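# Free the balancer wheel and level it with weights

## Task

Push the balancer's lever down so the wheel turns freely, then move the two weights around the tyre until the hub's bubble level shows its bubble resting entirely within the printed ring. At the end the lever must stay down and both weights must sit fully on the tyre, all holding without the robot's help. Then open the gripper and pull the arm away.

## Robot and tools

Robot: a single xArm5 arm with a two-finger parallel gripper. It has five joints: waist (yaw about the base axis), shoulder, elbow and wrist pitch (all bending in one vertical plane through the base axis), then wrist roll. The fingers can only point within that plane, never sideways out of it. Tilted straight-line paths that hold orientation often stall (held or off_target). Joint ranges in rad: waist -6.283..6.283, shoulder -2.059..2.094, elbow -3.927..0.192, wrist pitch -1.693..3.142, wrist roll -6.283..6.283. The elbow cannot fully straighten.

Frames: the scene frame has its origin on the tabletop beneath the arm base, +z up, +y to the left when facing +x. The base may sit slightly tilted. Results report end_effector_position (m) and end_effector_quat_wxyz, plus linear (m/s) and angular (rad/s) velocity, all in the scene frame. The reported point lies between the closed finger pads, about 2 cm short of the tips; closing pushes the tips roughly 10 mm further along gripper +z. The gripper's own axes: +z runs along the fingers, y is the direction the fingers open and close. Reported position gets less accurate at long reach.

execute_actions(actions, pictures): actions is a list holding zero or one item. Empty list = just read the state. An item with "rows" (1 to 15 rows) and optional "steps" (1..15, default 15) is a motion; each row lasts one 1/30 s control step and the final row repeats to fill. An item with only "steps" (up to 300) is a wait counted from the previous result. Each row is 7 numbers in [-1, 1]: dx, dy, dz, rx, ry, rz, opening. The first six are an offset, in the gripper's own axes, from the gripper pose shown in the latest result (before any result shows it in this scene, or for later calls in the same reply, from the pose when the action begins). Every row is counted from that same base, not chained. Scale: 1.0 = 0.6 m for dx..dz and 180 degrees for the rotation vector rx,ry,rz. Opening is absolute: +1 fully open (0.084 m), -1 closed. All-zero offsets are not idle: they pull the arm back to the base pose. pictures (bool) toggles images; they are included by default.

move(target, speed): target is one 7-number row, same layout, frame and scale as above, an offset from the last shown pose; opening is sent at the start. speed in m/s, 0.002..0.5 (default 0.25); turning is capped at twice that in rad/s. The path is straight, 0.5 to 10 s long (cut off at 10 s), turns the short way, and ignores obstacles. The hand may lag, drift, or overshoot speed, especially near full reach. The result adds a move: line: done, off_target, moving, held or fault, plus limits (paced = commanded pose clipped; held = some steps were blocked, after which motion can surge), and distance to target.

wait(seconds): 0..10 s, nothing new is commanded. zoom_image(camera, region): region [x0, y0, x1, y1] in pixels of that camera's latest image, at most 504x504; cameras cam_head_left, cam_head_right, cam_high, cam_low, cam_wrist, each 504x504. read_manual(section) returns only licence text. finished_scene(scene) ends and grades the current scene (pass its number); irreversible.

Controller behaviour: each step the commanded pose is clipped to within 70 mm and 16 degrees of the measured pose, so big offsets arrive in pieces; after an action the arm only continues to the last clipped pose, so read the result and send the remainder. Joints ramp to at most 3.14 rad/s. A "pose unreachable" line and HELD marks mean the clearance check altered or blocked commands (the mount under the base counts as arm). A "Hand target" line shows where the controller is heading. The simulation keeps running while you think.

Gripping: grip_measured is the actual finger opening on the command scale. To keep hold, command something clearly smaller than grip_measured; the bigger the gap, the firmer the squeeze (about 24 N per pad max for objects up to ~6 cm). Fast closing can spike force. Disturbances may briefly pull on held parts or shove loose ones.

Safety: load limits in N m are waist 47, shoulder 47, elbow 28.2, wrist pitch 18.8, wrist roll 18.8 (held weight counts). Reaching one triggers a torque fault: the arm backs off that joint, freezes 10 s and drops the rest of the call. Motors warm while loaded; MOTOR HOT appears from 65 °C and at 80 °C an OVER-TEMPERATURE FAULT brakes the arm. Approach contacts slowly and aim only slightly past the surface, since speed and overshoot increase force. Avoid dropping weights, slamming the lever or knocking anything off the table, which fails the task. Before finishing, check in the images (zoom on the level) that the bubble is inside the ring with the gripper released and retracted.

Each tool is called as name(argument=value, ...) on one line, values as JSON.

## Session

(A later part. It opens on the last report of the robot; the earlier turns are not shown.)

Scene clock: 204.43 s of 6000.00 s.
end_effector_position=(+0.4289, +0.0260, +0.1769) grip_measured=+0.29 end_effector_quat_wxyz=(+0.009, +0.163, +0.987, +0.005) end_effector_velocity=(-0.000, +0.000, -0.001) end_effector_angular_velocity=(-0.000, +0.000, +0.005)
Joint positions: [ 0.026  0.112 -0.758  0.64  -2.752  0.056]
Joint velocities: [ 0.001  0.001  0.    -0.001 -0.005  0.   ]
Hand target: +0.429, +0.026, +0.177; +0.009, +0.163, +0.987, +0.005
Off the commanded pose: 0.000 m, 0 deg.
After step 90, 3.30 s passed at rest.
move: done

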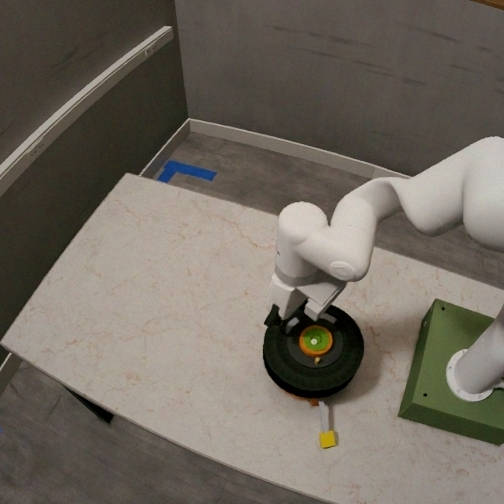

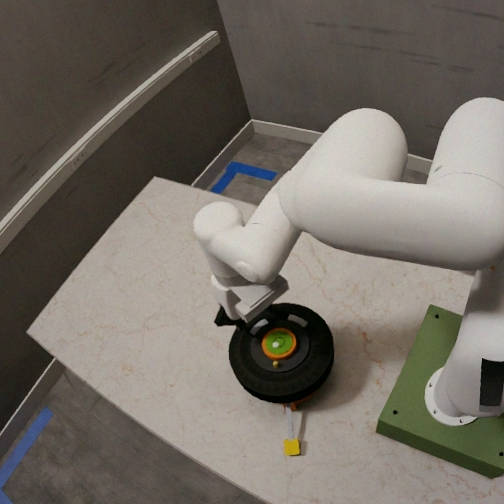

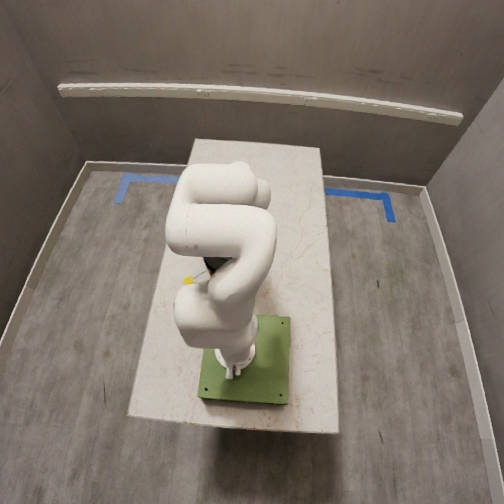

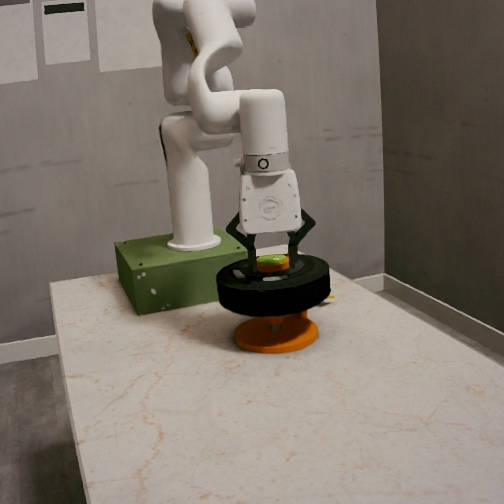

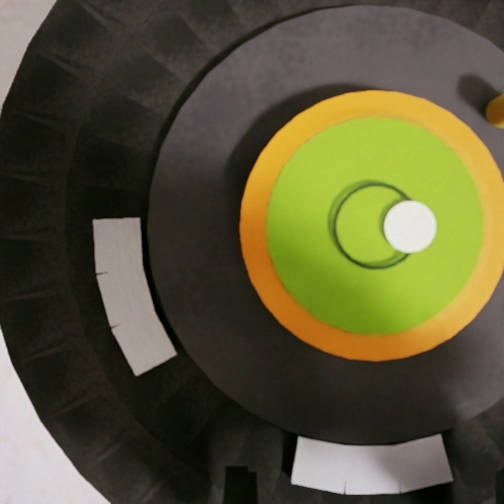

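move(target=[0, 0.0025, 0.033, 0, 0, 0, 0.3], speed=0.02)

zoom_image(camera="cam_low", region=[225, 230, 325, 300])

Scene clock: 214.70 s of 6000.00 s.
end_effector_position=(+0.4298, +0.0276, +0.1572) grip_measured=+0.29 end_effector_quat_wxyz=(+0.009, +0.163, +0.987, +0.005) end_effector_velocity=(+0.001, +0.000, +0.000) end_effector_angular_velocity=(+0.000, -0.004, -0.000)
Joint positions: [ 0.03   0.164 -0.752  0.583 -2.749  0.056]
Joint velocities: [-0.     0.001 -0.002 -0.003  0.     0.   ]
Hand target: +0.430, +0.028, +0.157; +0.009, +0.163, +0.987, +0.005
Off the commanded pose: 0.000 m, 0 deg.
After step 90, 6.03 s passed at rest.
move: done

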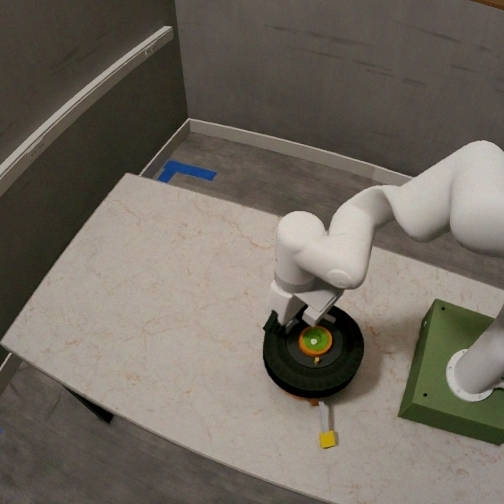

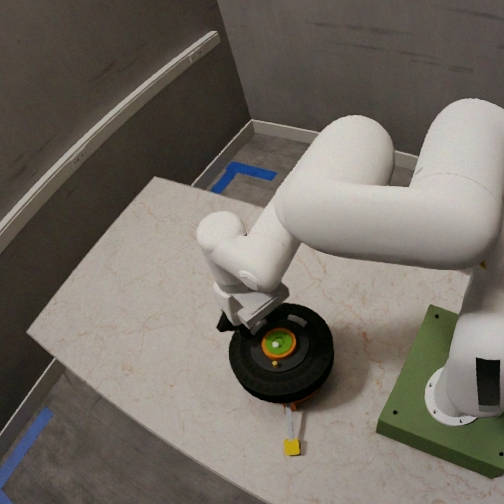

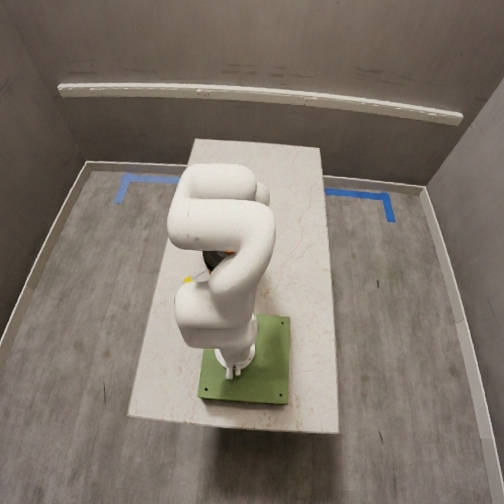

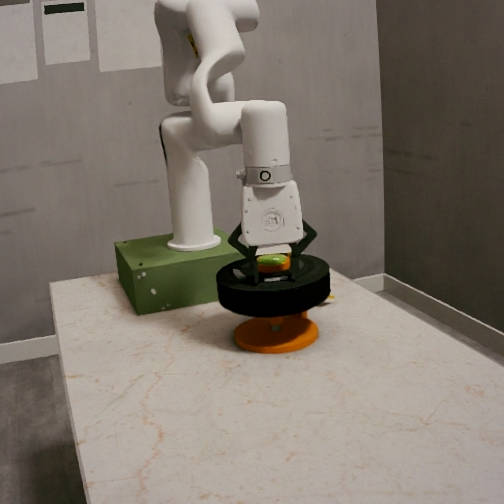

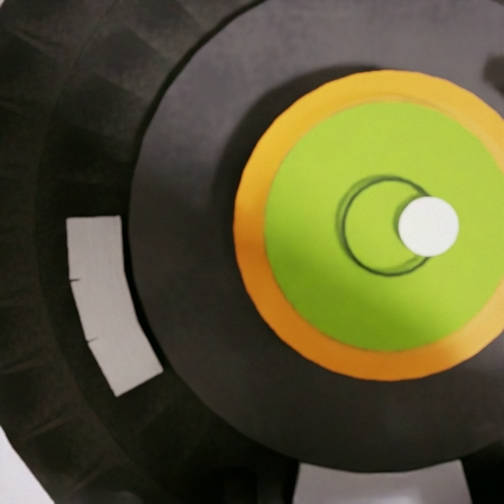

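Region (225, 230, 325, 300) of cam_low's 504x504 image, scaled by 5.040, with more detail than that image has; it fills the top 353 rows of this view, and the rest is white.

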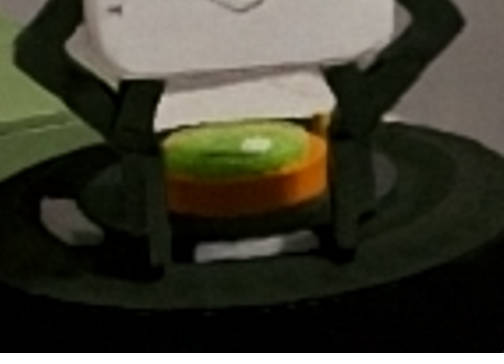

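move(target=[0, 0, 0.001, 0, 0, 0, -0.35], speed=0.01)

move(target=[0, 0, -0.025, 0, 0, 0, -0.35], speed=0.04)

Scene clock: 219.50 s of 6000.00 s.
end_effector_position=(+0.4298, +0.0276, +0.1566) grip_measured=-0.37 end_effector_quat_wxyz=(+0.009, +0.163, +0.987, +0.005) end_effector_velocity=(+0.001, +0.000, +0.001) end_effector_angular_velocity=(+0.000, -0.003, +0.000)
Joint positions: [ 0.03   0.165 -0.752  0.581 -2.749  0.028]
Joint velocities: [ 0.    -0.    -0.002 -0.001 -0.     0.   ]
Hand target: +0.430, +0.028, +0.157; +0.009, +0.163, +0.987, +0.005
Off the commanded pose: 0.000 m, 0 deg.
After step 90, 1.10 s passed at rest.
move: done

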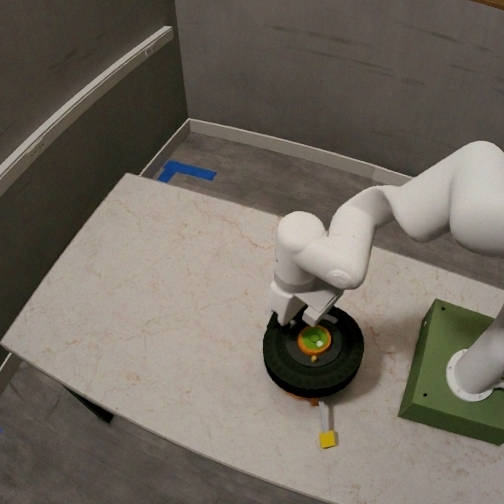

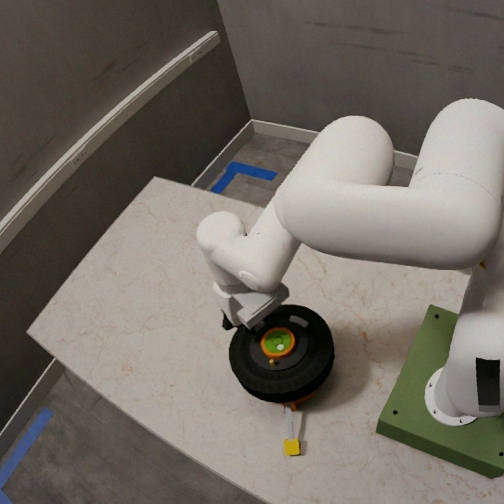

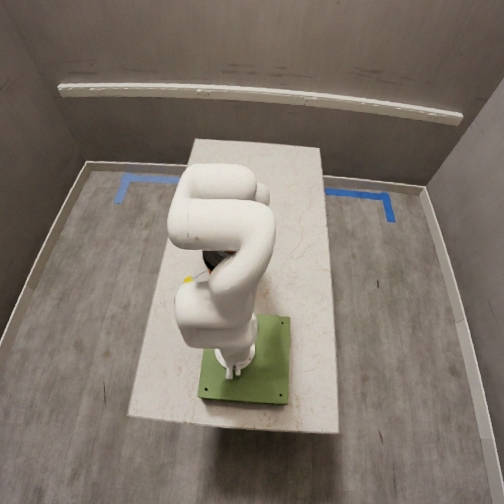

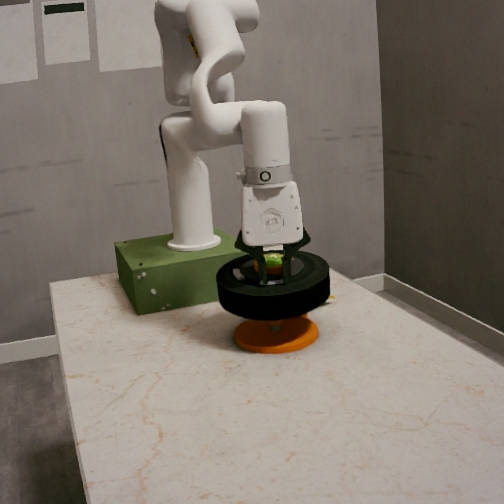

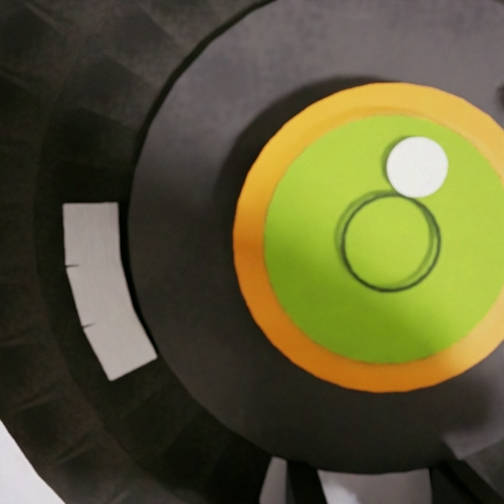

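Scene clock: 220.23 s of 6000.00 s.
end_effector_position=(+0.4294, +0.0275, +0.1715) grip_measured=-0.37 end_effector_quat_wxyz=(+0.009, +0.163, +0.987, +0.005) end_effector_velocity=(-0.001, -0.000, -0.000) end_effector_angular_velocity=(-0.000, +0.004, -0.000)
Joint positions: [ 0.03   0.127 -0.758  0.625 -2.749  0.028]
Joint velocities: [-0.    -0.    -0.     0.004  0.    -0.   ]
Hand target: +0.429, +0.027, +0.172; +0.009, +0.163, +0.987, +0.005
Off the commanded pose: 0.000 m, 0 deg.
move: done

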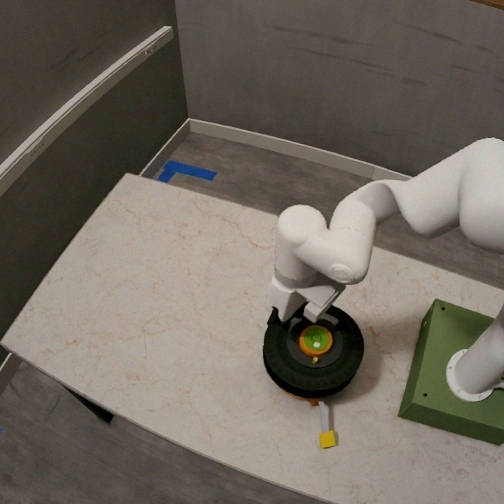

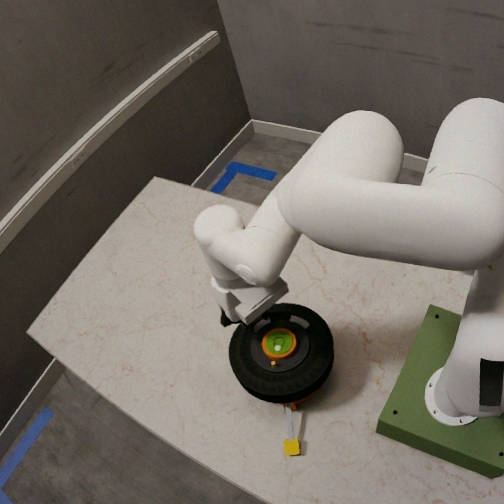

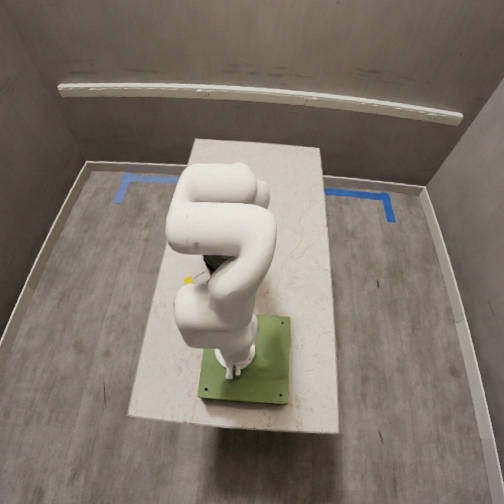

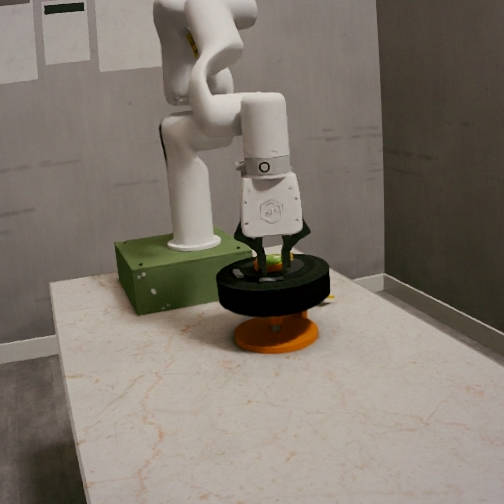

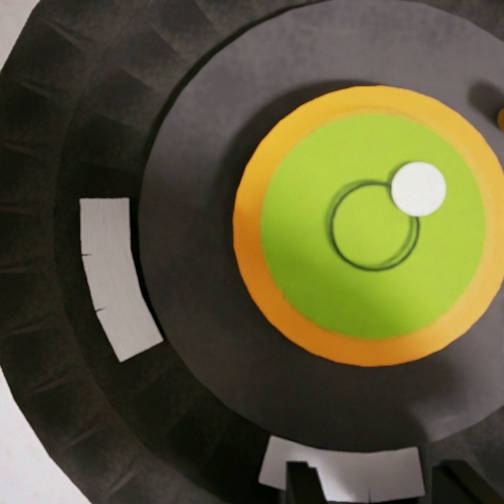

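move(target=[0, -0.008, -0.012, 0, 0, 0.03, 0.3], speed=0.04)

wait(seconds=2)

Scene clock: 224.60 s of 6000.00 s.
end_effector_position=(+0.4277, +0.0229, +0.1786) grip_measured=+0.29 end_effector_quat_wxyz=(+0.009, +0.209, +0.978, +0.006) end_effector_velocity=(-0.001, -0.000, -0.000) end_effector_angular_velocity=(+0.000, +0.001, -0.005)
Joint positions: [ 0.019  0.104 -0.754  0.644 -2.666  0.056]
Joint velocities: [-0.    -0.001  0.001  0.001  0.005  0.   ]
Hand target: +0.428, +0.023, +0.179; +0.009, +0.209, +0.978, +0.006
Off the commanded pose: 0.000 m, 0 deg.
move: done

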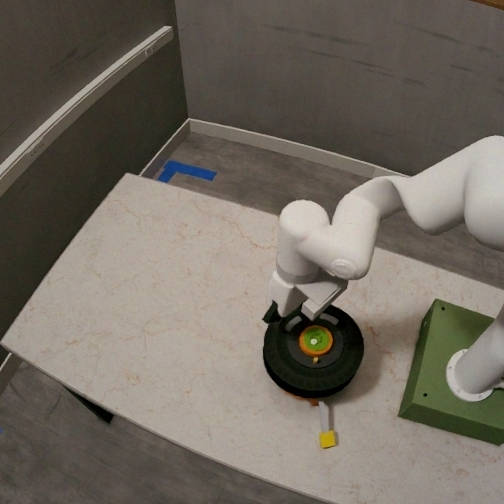

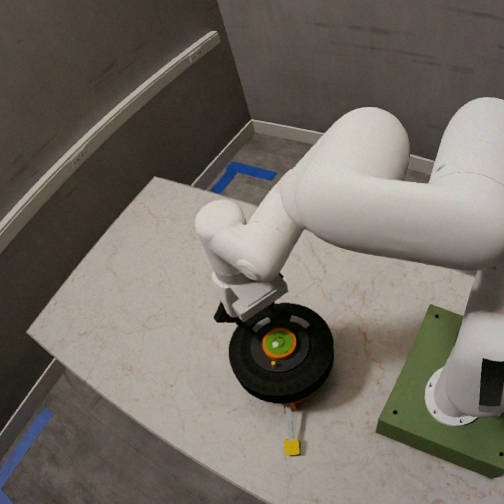

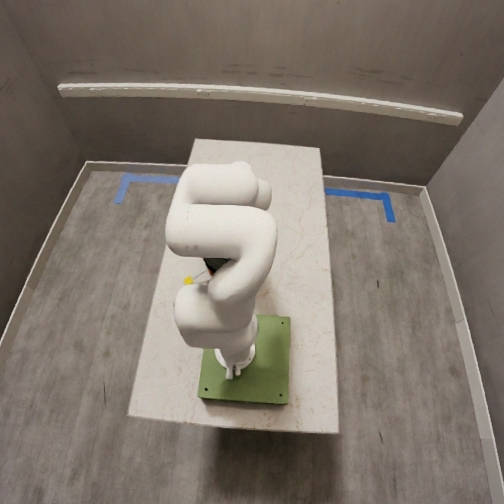

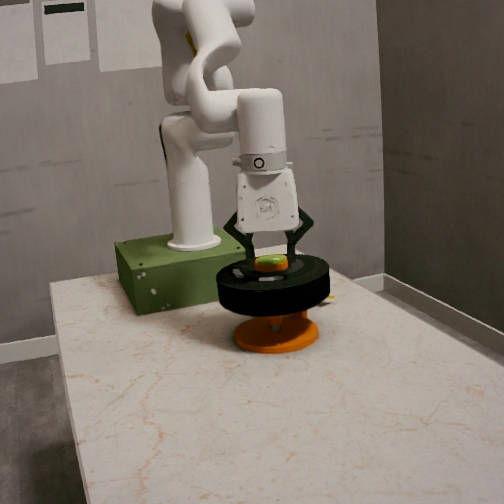

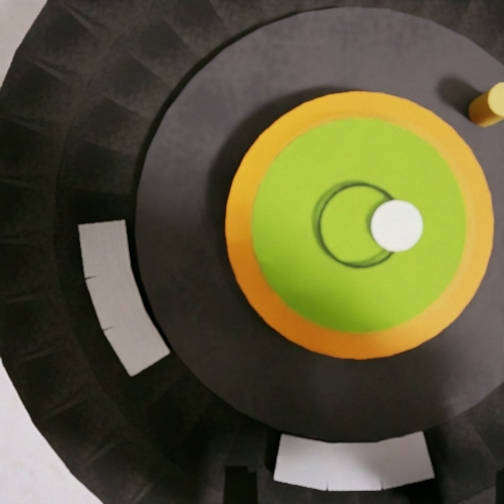

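Scene clock: 226.60 s of 6000.00 s.
end_effector_position=(+0.4277, +0.0229, +0.1786) grip_measured=+0.29 end_effector_quat_wxyz=(+0.009, +0.209, +0.978, +0.006) end_effector_velocity=(-0.000, +0.000, -0.000) end_effector_angular_velocity=(-0.000, +0.001, +0.000)
Joint positions: [ 0.019  0.104 -0.754  0.644 -2.665  0.056]
Joint velocities: [0. 0. 0. 0. 0. 0.]
Hand target: +0.428, +0.023, +0.179; +0.009, +0.209, +0.978, +0.006
Off the commanded pose: 0.000 m, 0 deg.
Steps of this call (steps 1 to 60: nothing new was sent). Readings (end_effector_position):
1: (+0.4277, +0.0229, +0.1786)
2: (+0.4277, +0.0229, +0.1786)
4: (+0.4277, +0.0229, +0.1786)
8: (+0.4277, +0.0229, +0.1786)
60: the state above

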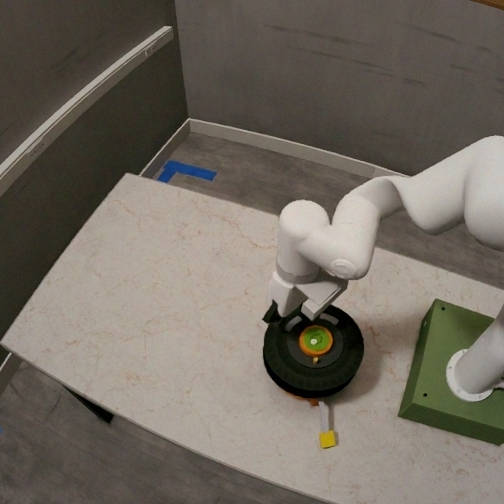

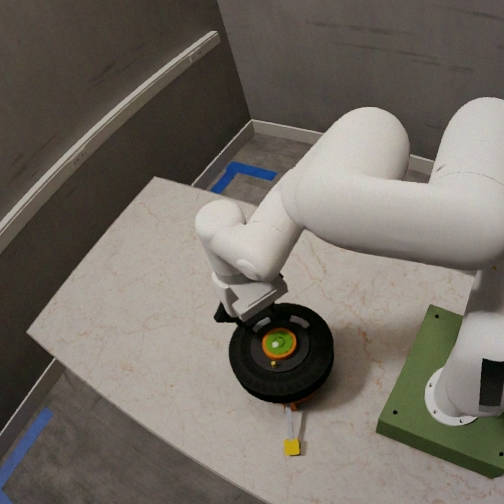

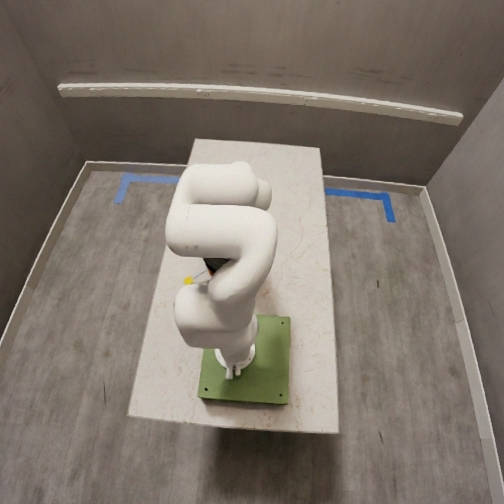

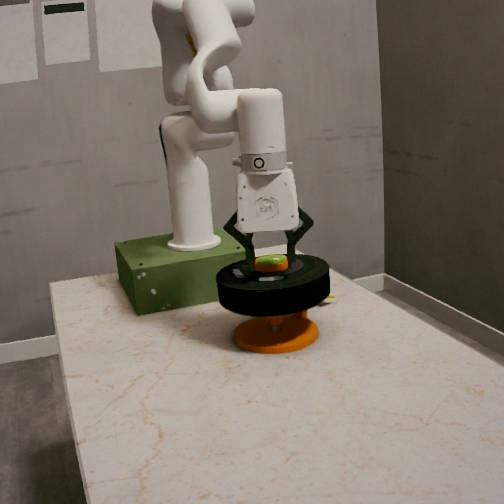

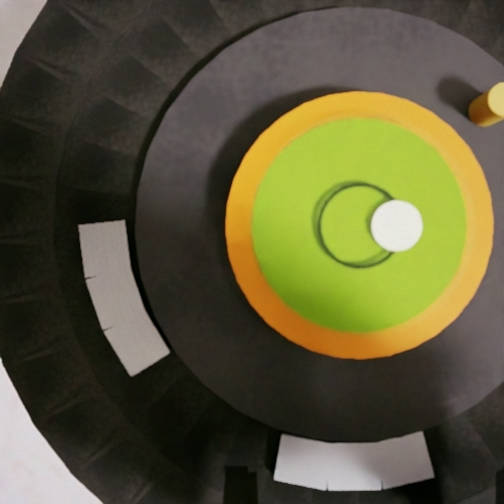

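move(target=[0, -0.004, 0.044, 0, 0, 0, 0.3], speed=0.02)

zoom_image(camera="cam_low", region=[225, 230, 325, 300])

Scene clock: 231.33 s of 6000.00 s.
end_effector_position=(+0.4273, +0.0209, +0.1522) grip_measured=+0.29 end_effector_quat_wxyz=(+0.009, +0.209, +0.978, +0.006) end_effector_velocity=(+0.001, +0.000, +0.000) end_effector_angular_velocity=(+0.000, -0.004, +0.000)
Joint positions: [ 0.014  0.169 -0.74   0.565 -2.67   0.056]
Joint velocities: [ 0.     0.    -0.001 -0.003 -0.     0.   ]
Hand target: +0.427, +0.021, +0.152; +0.009, +0.209, +0.978, +0.006
Off the commanded pose: 0.000 m, 0 deg.
After step 90, 0.13 s passed at rest.
move: done

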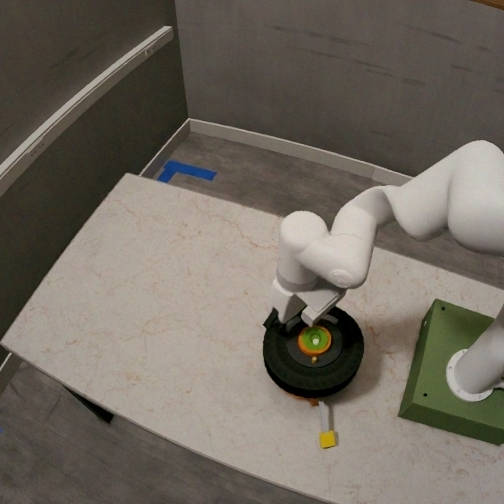

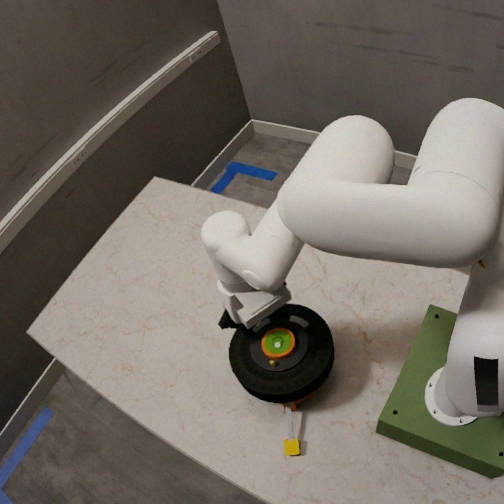

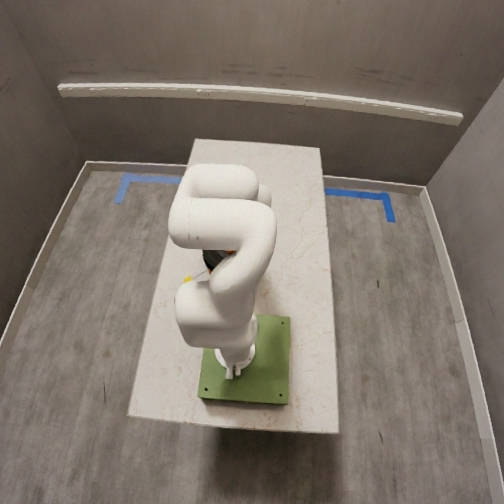

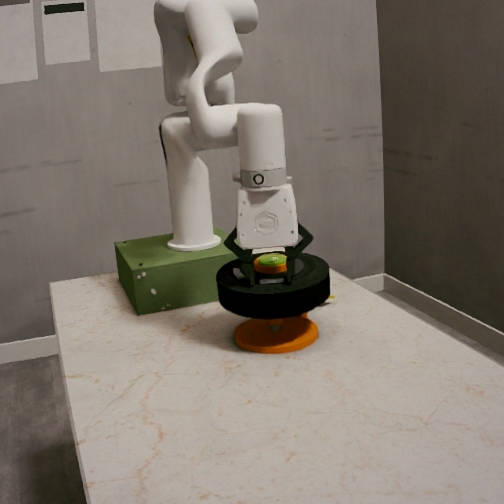

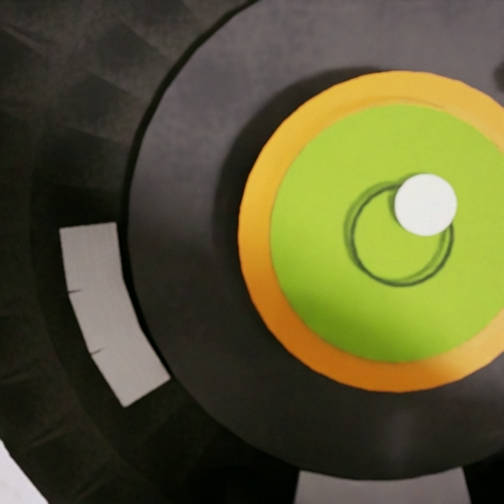

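Region (225, 230, 325, 300) of cam_low's 504x504 image, scaled by 5.040, with more detail than that image has; it fills the top 353 rows of this view, and the rest is white.

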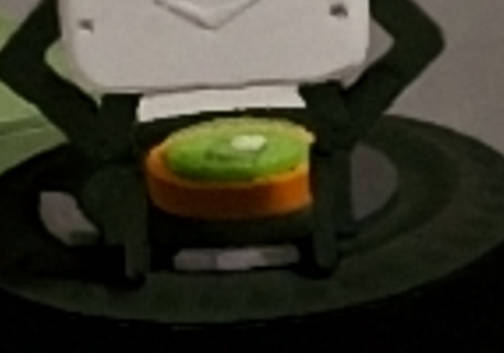

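move(target=[0, 0, 0.002, 0, 0, 0, 0.05], speed=0.005)

move(target=[0, 0, 0, 0, 0, 0, -0.35], speed=0.01)

Scene clock: 233.80 s of 6000.00 s.
end_effector_position=(+0.4273, +0.0209, +0.1510) grip_measured=+0.04 end_effector_quat_wxyz=(+0.009, +0.209, +0.978, +0.006) end_effector_velocity=(+0.000, -0.000, +0.000) end_effector_angular_velocity=(+0.000, +0.000, -0.000)
Joint positions: [ 0.014  0.172 -0.74   0.562 -2.67   0.046]
Joint velocities: [-0.     0.001 -0.001  0.     0.     0.   ]
Hand target: +0.427, +0.021, +0.151; +0.009, +0.209, +0.978, +0.006
Off the commanded pose: 0.000 m, 0 deg.
move: done

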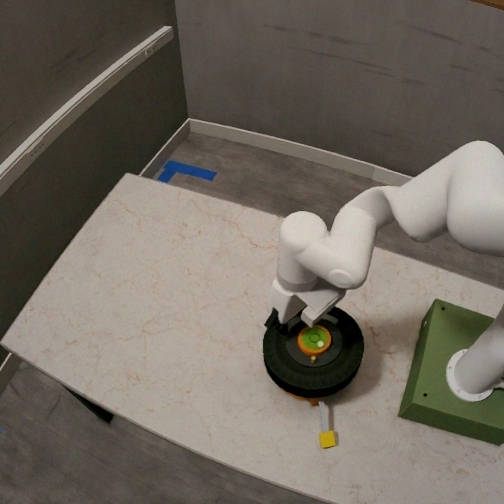

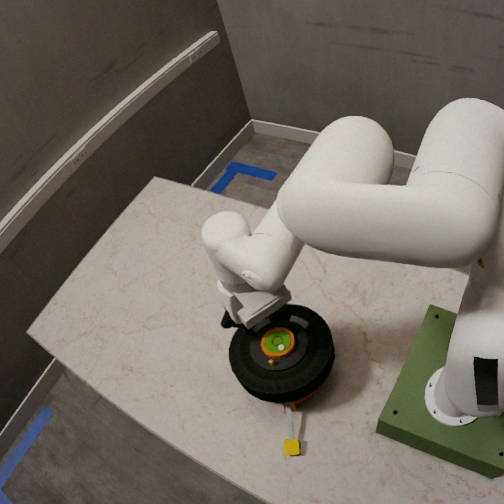

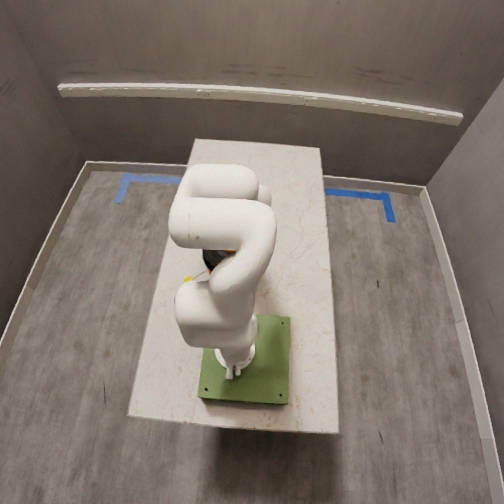

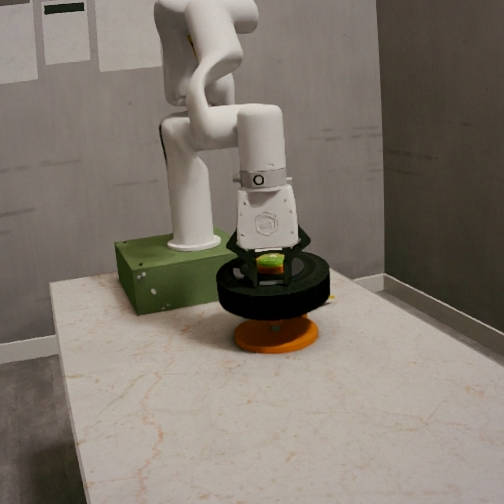

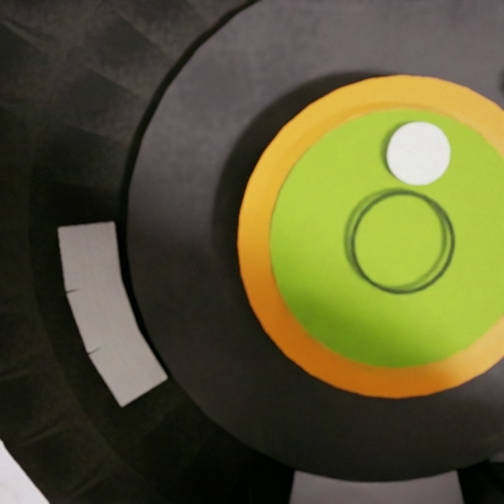

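Scene clock: 234.30 s of 6000.00 s.
end_effector_position=(+0.4276, +0.0210, +0.1513) grip_measured=-0.09 end_effector_quat_wxyz=(+0.009, +0.209, +0.978, +0.006) end_effector_velocity=(-0.000, -0.000, -0.000) end_effector_angular_velocity=(-0.000, +0.001, -0.001)
Joint positions: [ 0.014  0.172 -0.74   0.562 -2.67   0.04 ]
Joint velocities: [-0.001 -0.     0.     0.001 -0.     0.   ]
Hand target: +0.427, +0.021, +0.151; +0.009, +0.209, +0.978, +0.006
Off the commanded pose: 0.000 m, 0 deg.
move: done

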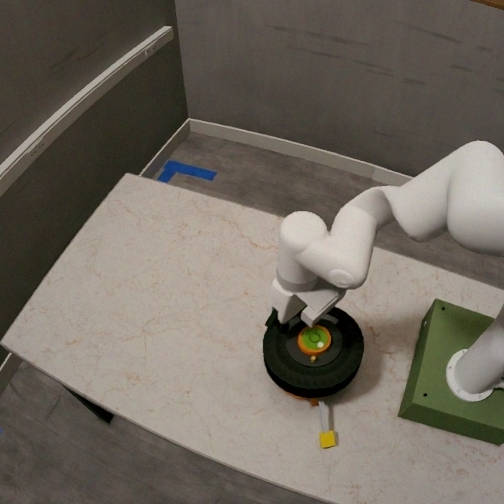

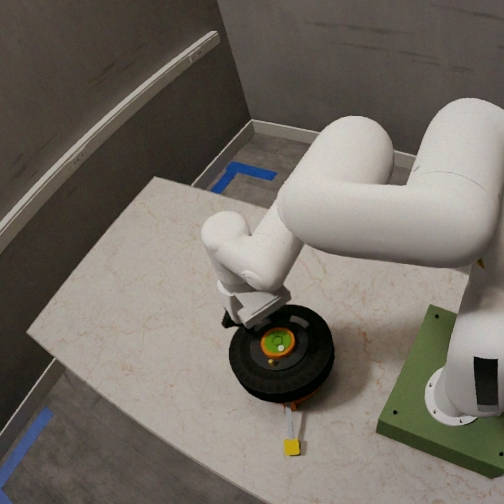

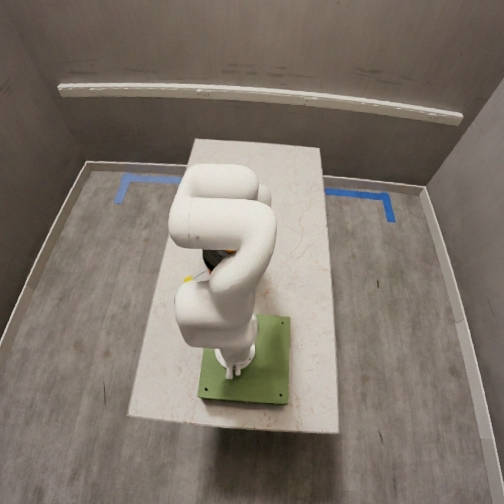

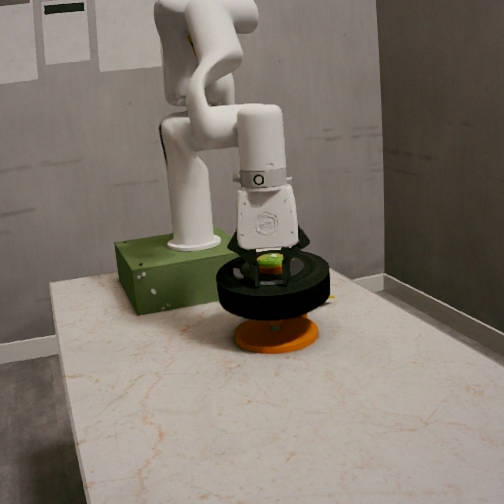

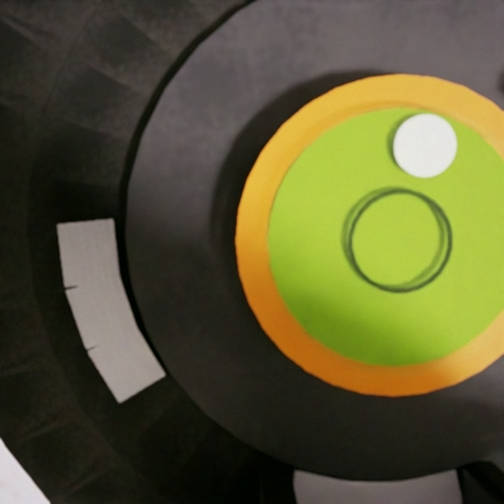

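move(target=[-0.002, 0, -0.03, 0, 0, 0, -0.35], speed=0.04)

move(target=[0.002, 0.0238, 0, 0, 0, -0.064, -0.35], speed=0.06)

Scene clock: 239.17 s of 6000.00 s.
end_effector_position=(+0.4281, +0.0203, +0.1691) grip_measured=-0.09 end_effector_quat_wxyz=(+0.009, +0.209, +0.978, +0.006) end_effector_velocity=(-0.000, -0.000, +0.000) end_effector_angular_velocity=(-0.000, +0.001, -0.000)
Joint positions: [ 0.013  0.128 -0.75   0.616 -2.671  0.04 ]
Joint velocities: [-0.    -0.001  0.     0.002  0.     0.   ]
Hand target: +0.428, +0.020, +0.169; +0.009, +0.209, +0.978, +0.006
Off the commanded pose: 0.000 m, 0 deg.
After step 90, 1.10 s passed at rest.
move: done

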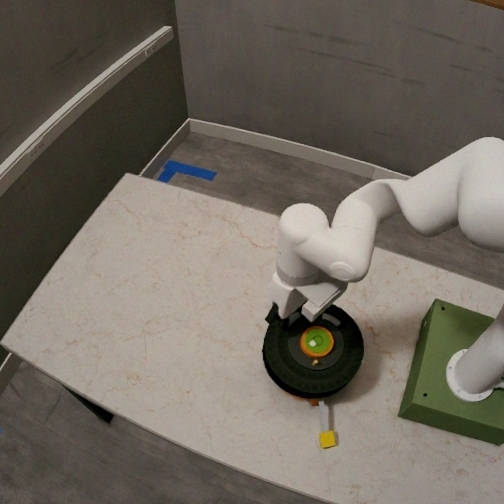

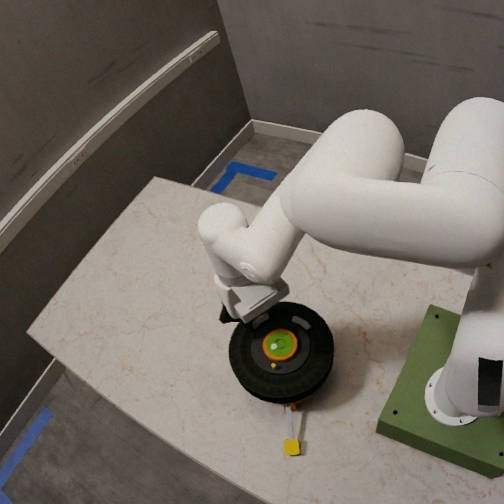

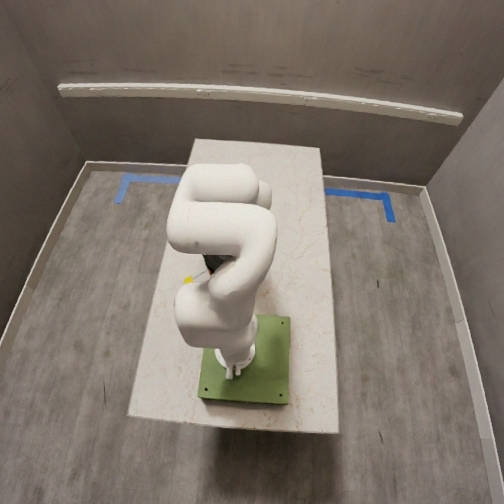

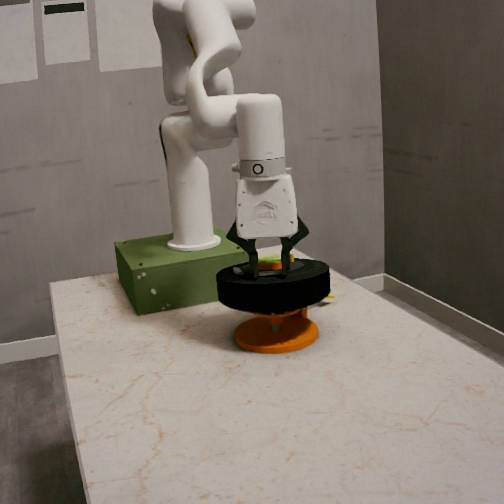

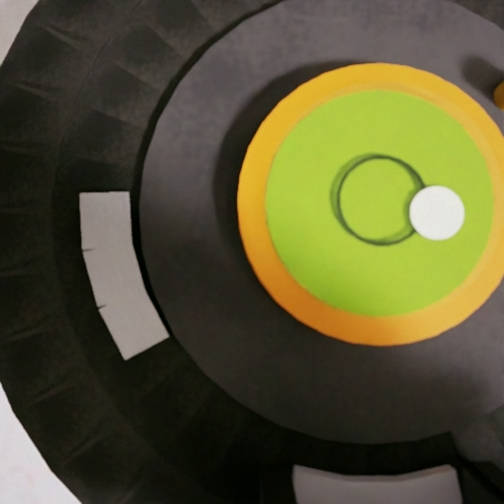

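Scene clock: 241.10 s of 6000.00 s.
end_effector_position=(+0.4328, +0.0338, +0.1693) grip_measured=-0.09 end_effector_quat_wxyz=(+0.009, +0.110, +0.994, +0.005) end_effector_velocity=(-0.000, -0.000, -0.000) end_effector_angular_velocity=(-0.000, +0.001, +0.003)
Joint positions: [ 0.044  0.143 -0.771  0.621 -2.842  0.04 ]
Joint velocities: [-0.     0.     0.     0.    -0.004  0.   ]
Hand target: +0.433, +0.034, +0.169; +0.009, +0.110, +0.994, +0.005
Off the commanded pose: 0.000 m, 0 deg.
move: done

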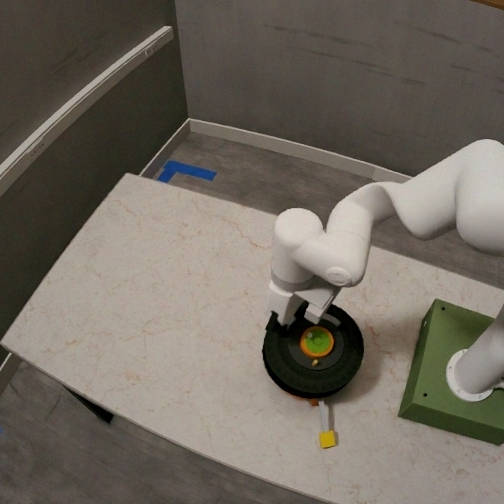

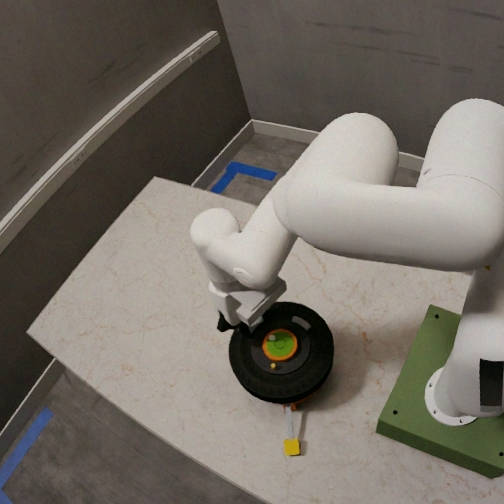

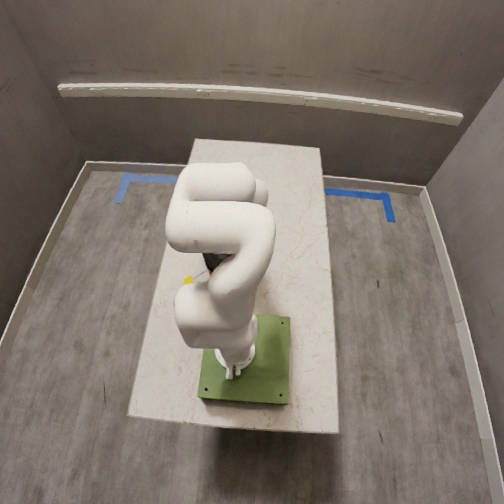

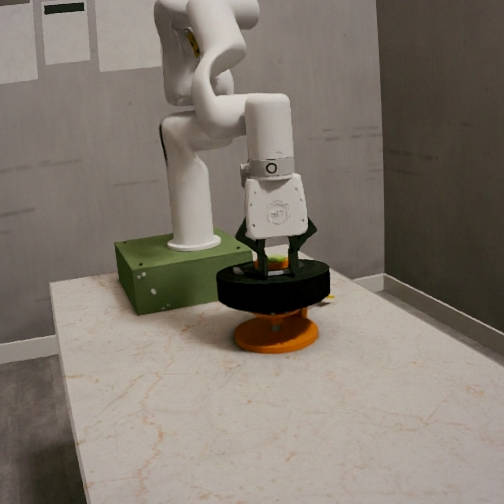

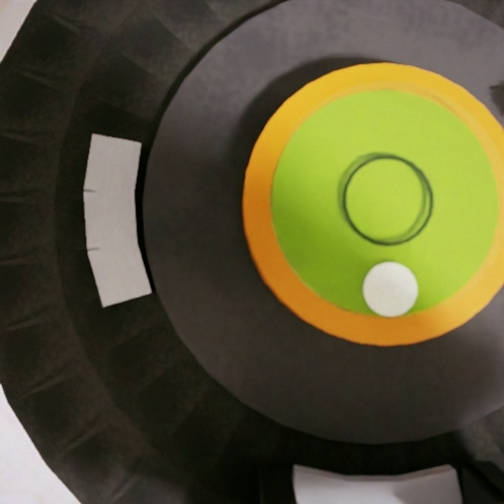

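move(target=[0, 0, 0.0245, 0, 0, 0, -0.35], speed=0.015)

Scene clock: 244.20 s of 6000.00 s.
end_effector_position=(+0.4331, +0.0339, +0.1546) grip_measured=-0.09 end_effector_quat_wxyz=(+0.009, +0.110, +0.994, +0.005) end_effector_velocity=(+0.001, +0.000, +0.000) end_effector_angular_velocity=(+0.000, -0.003, +0.001)
Joint positions: [ 0.044  0.181 -0.766  0.579 -2.842  0.04 ]
Joint velocities: [ 0.001  0.001 -0.001 -0.003  0.    -0.   ]
Hand target: +0.433, +0.034, +0.155; +0.009, +0.110, +0.994, +0.005
Off the commanded pose: 0.000 m, 0 deg.
move: done

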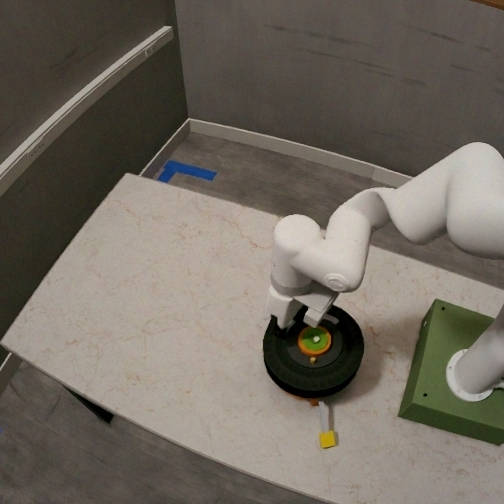

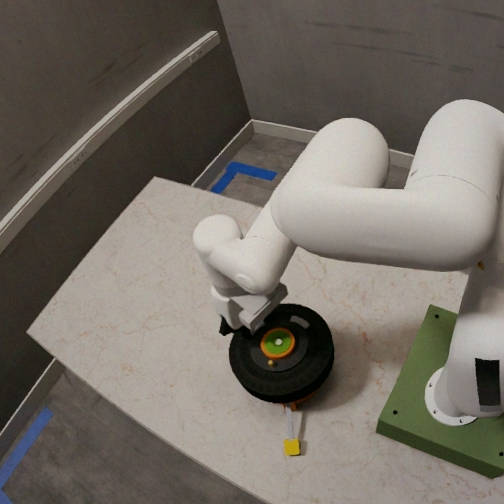

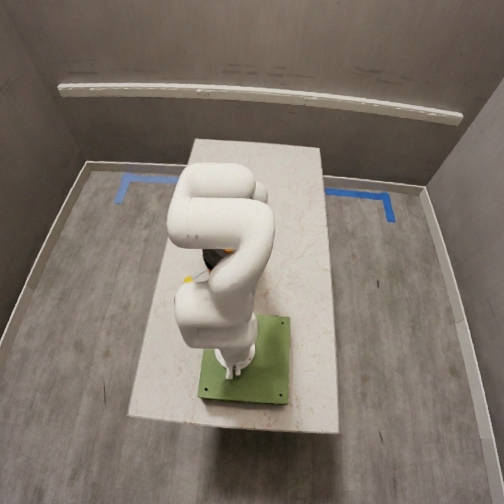

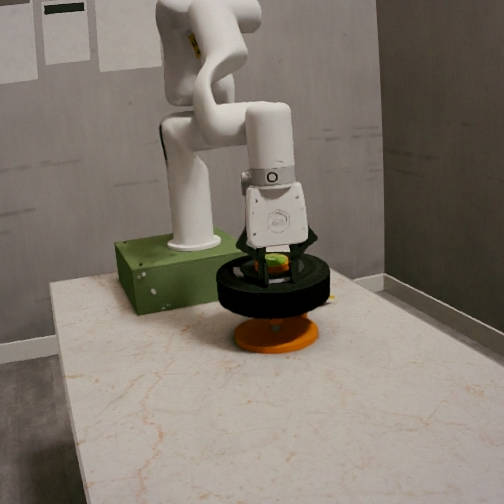

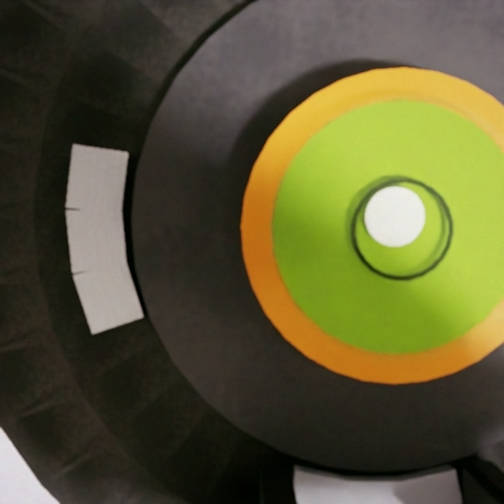

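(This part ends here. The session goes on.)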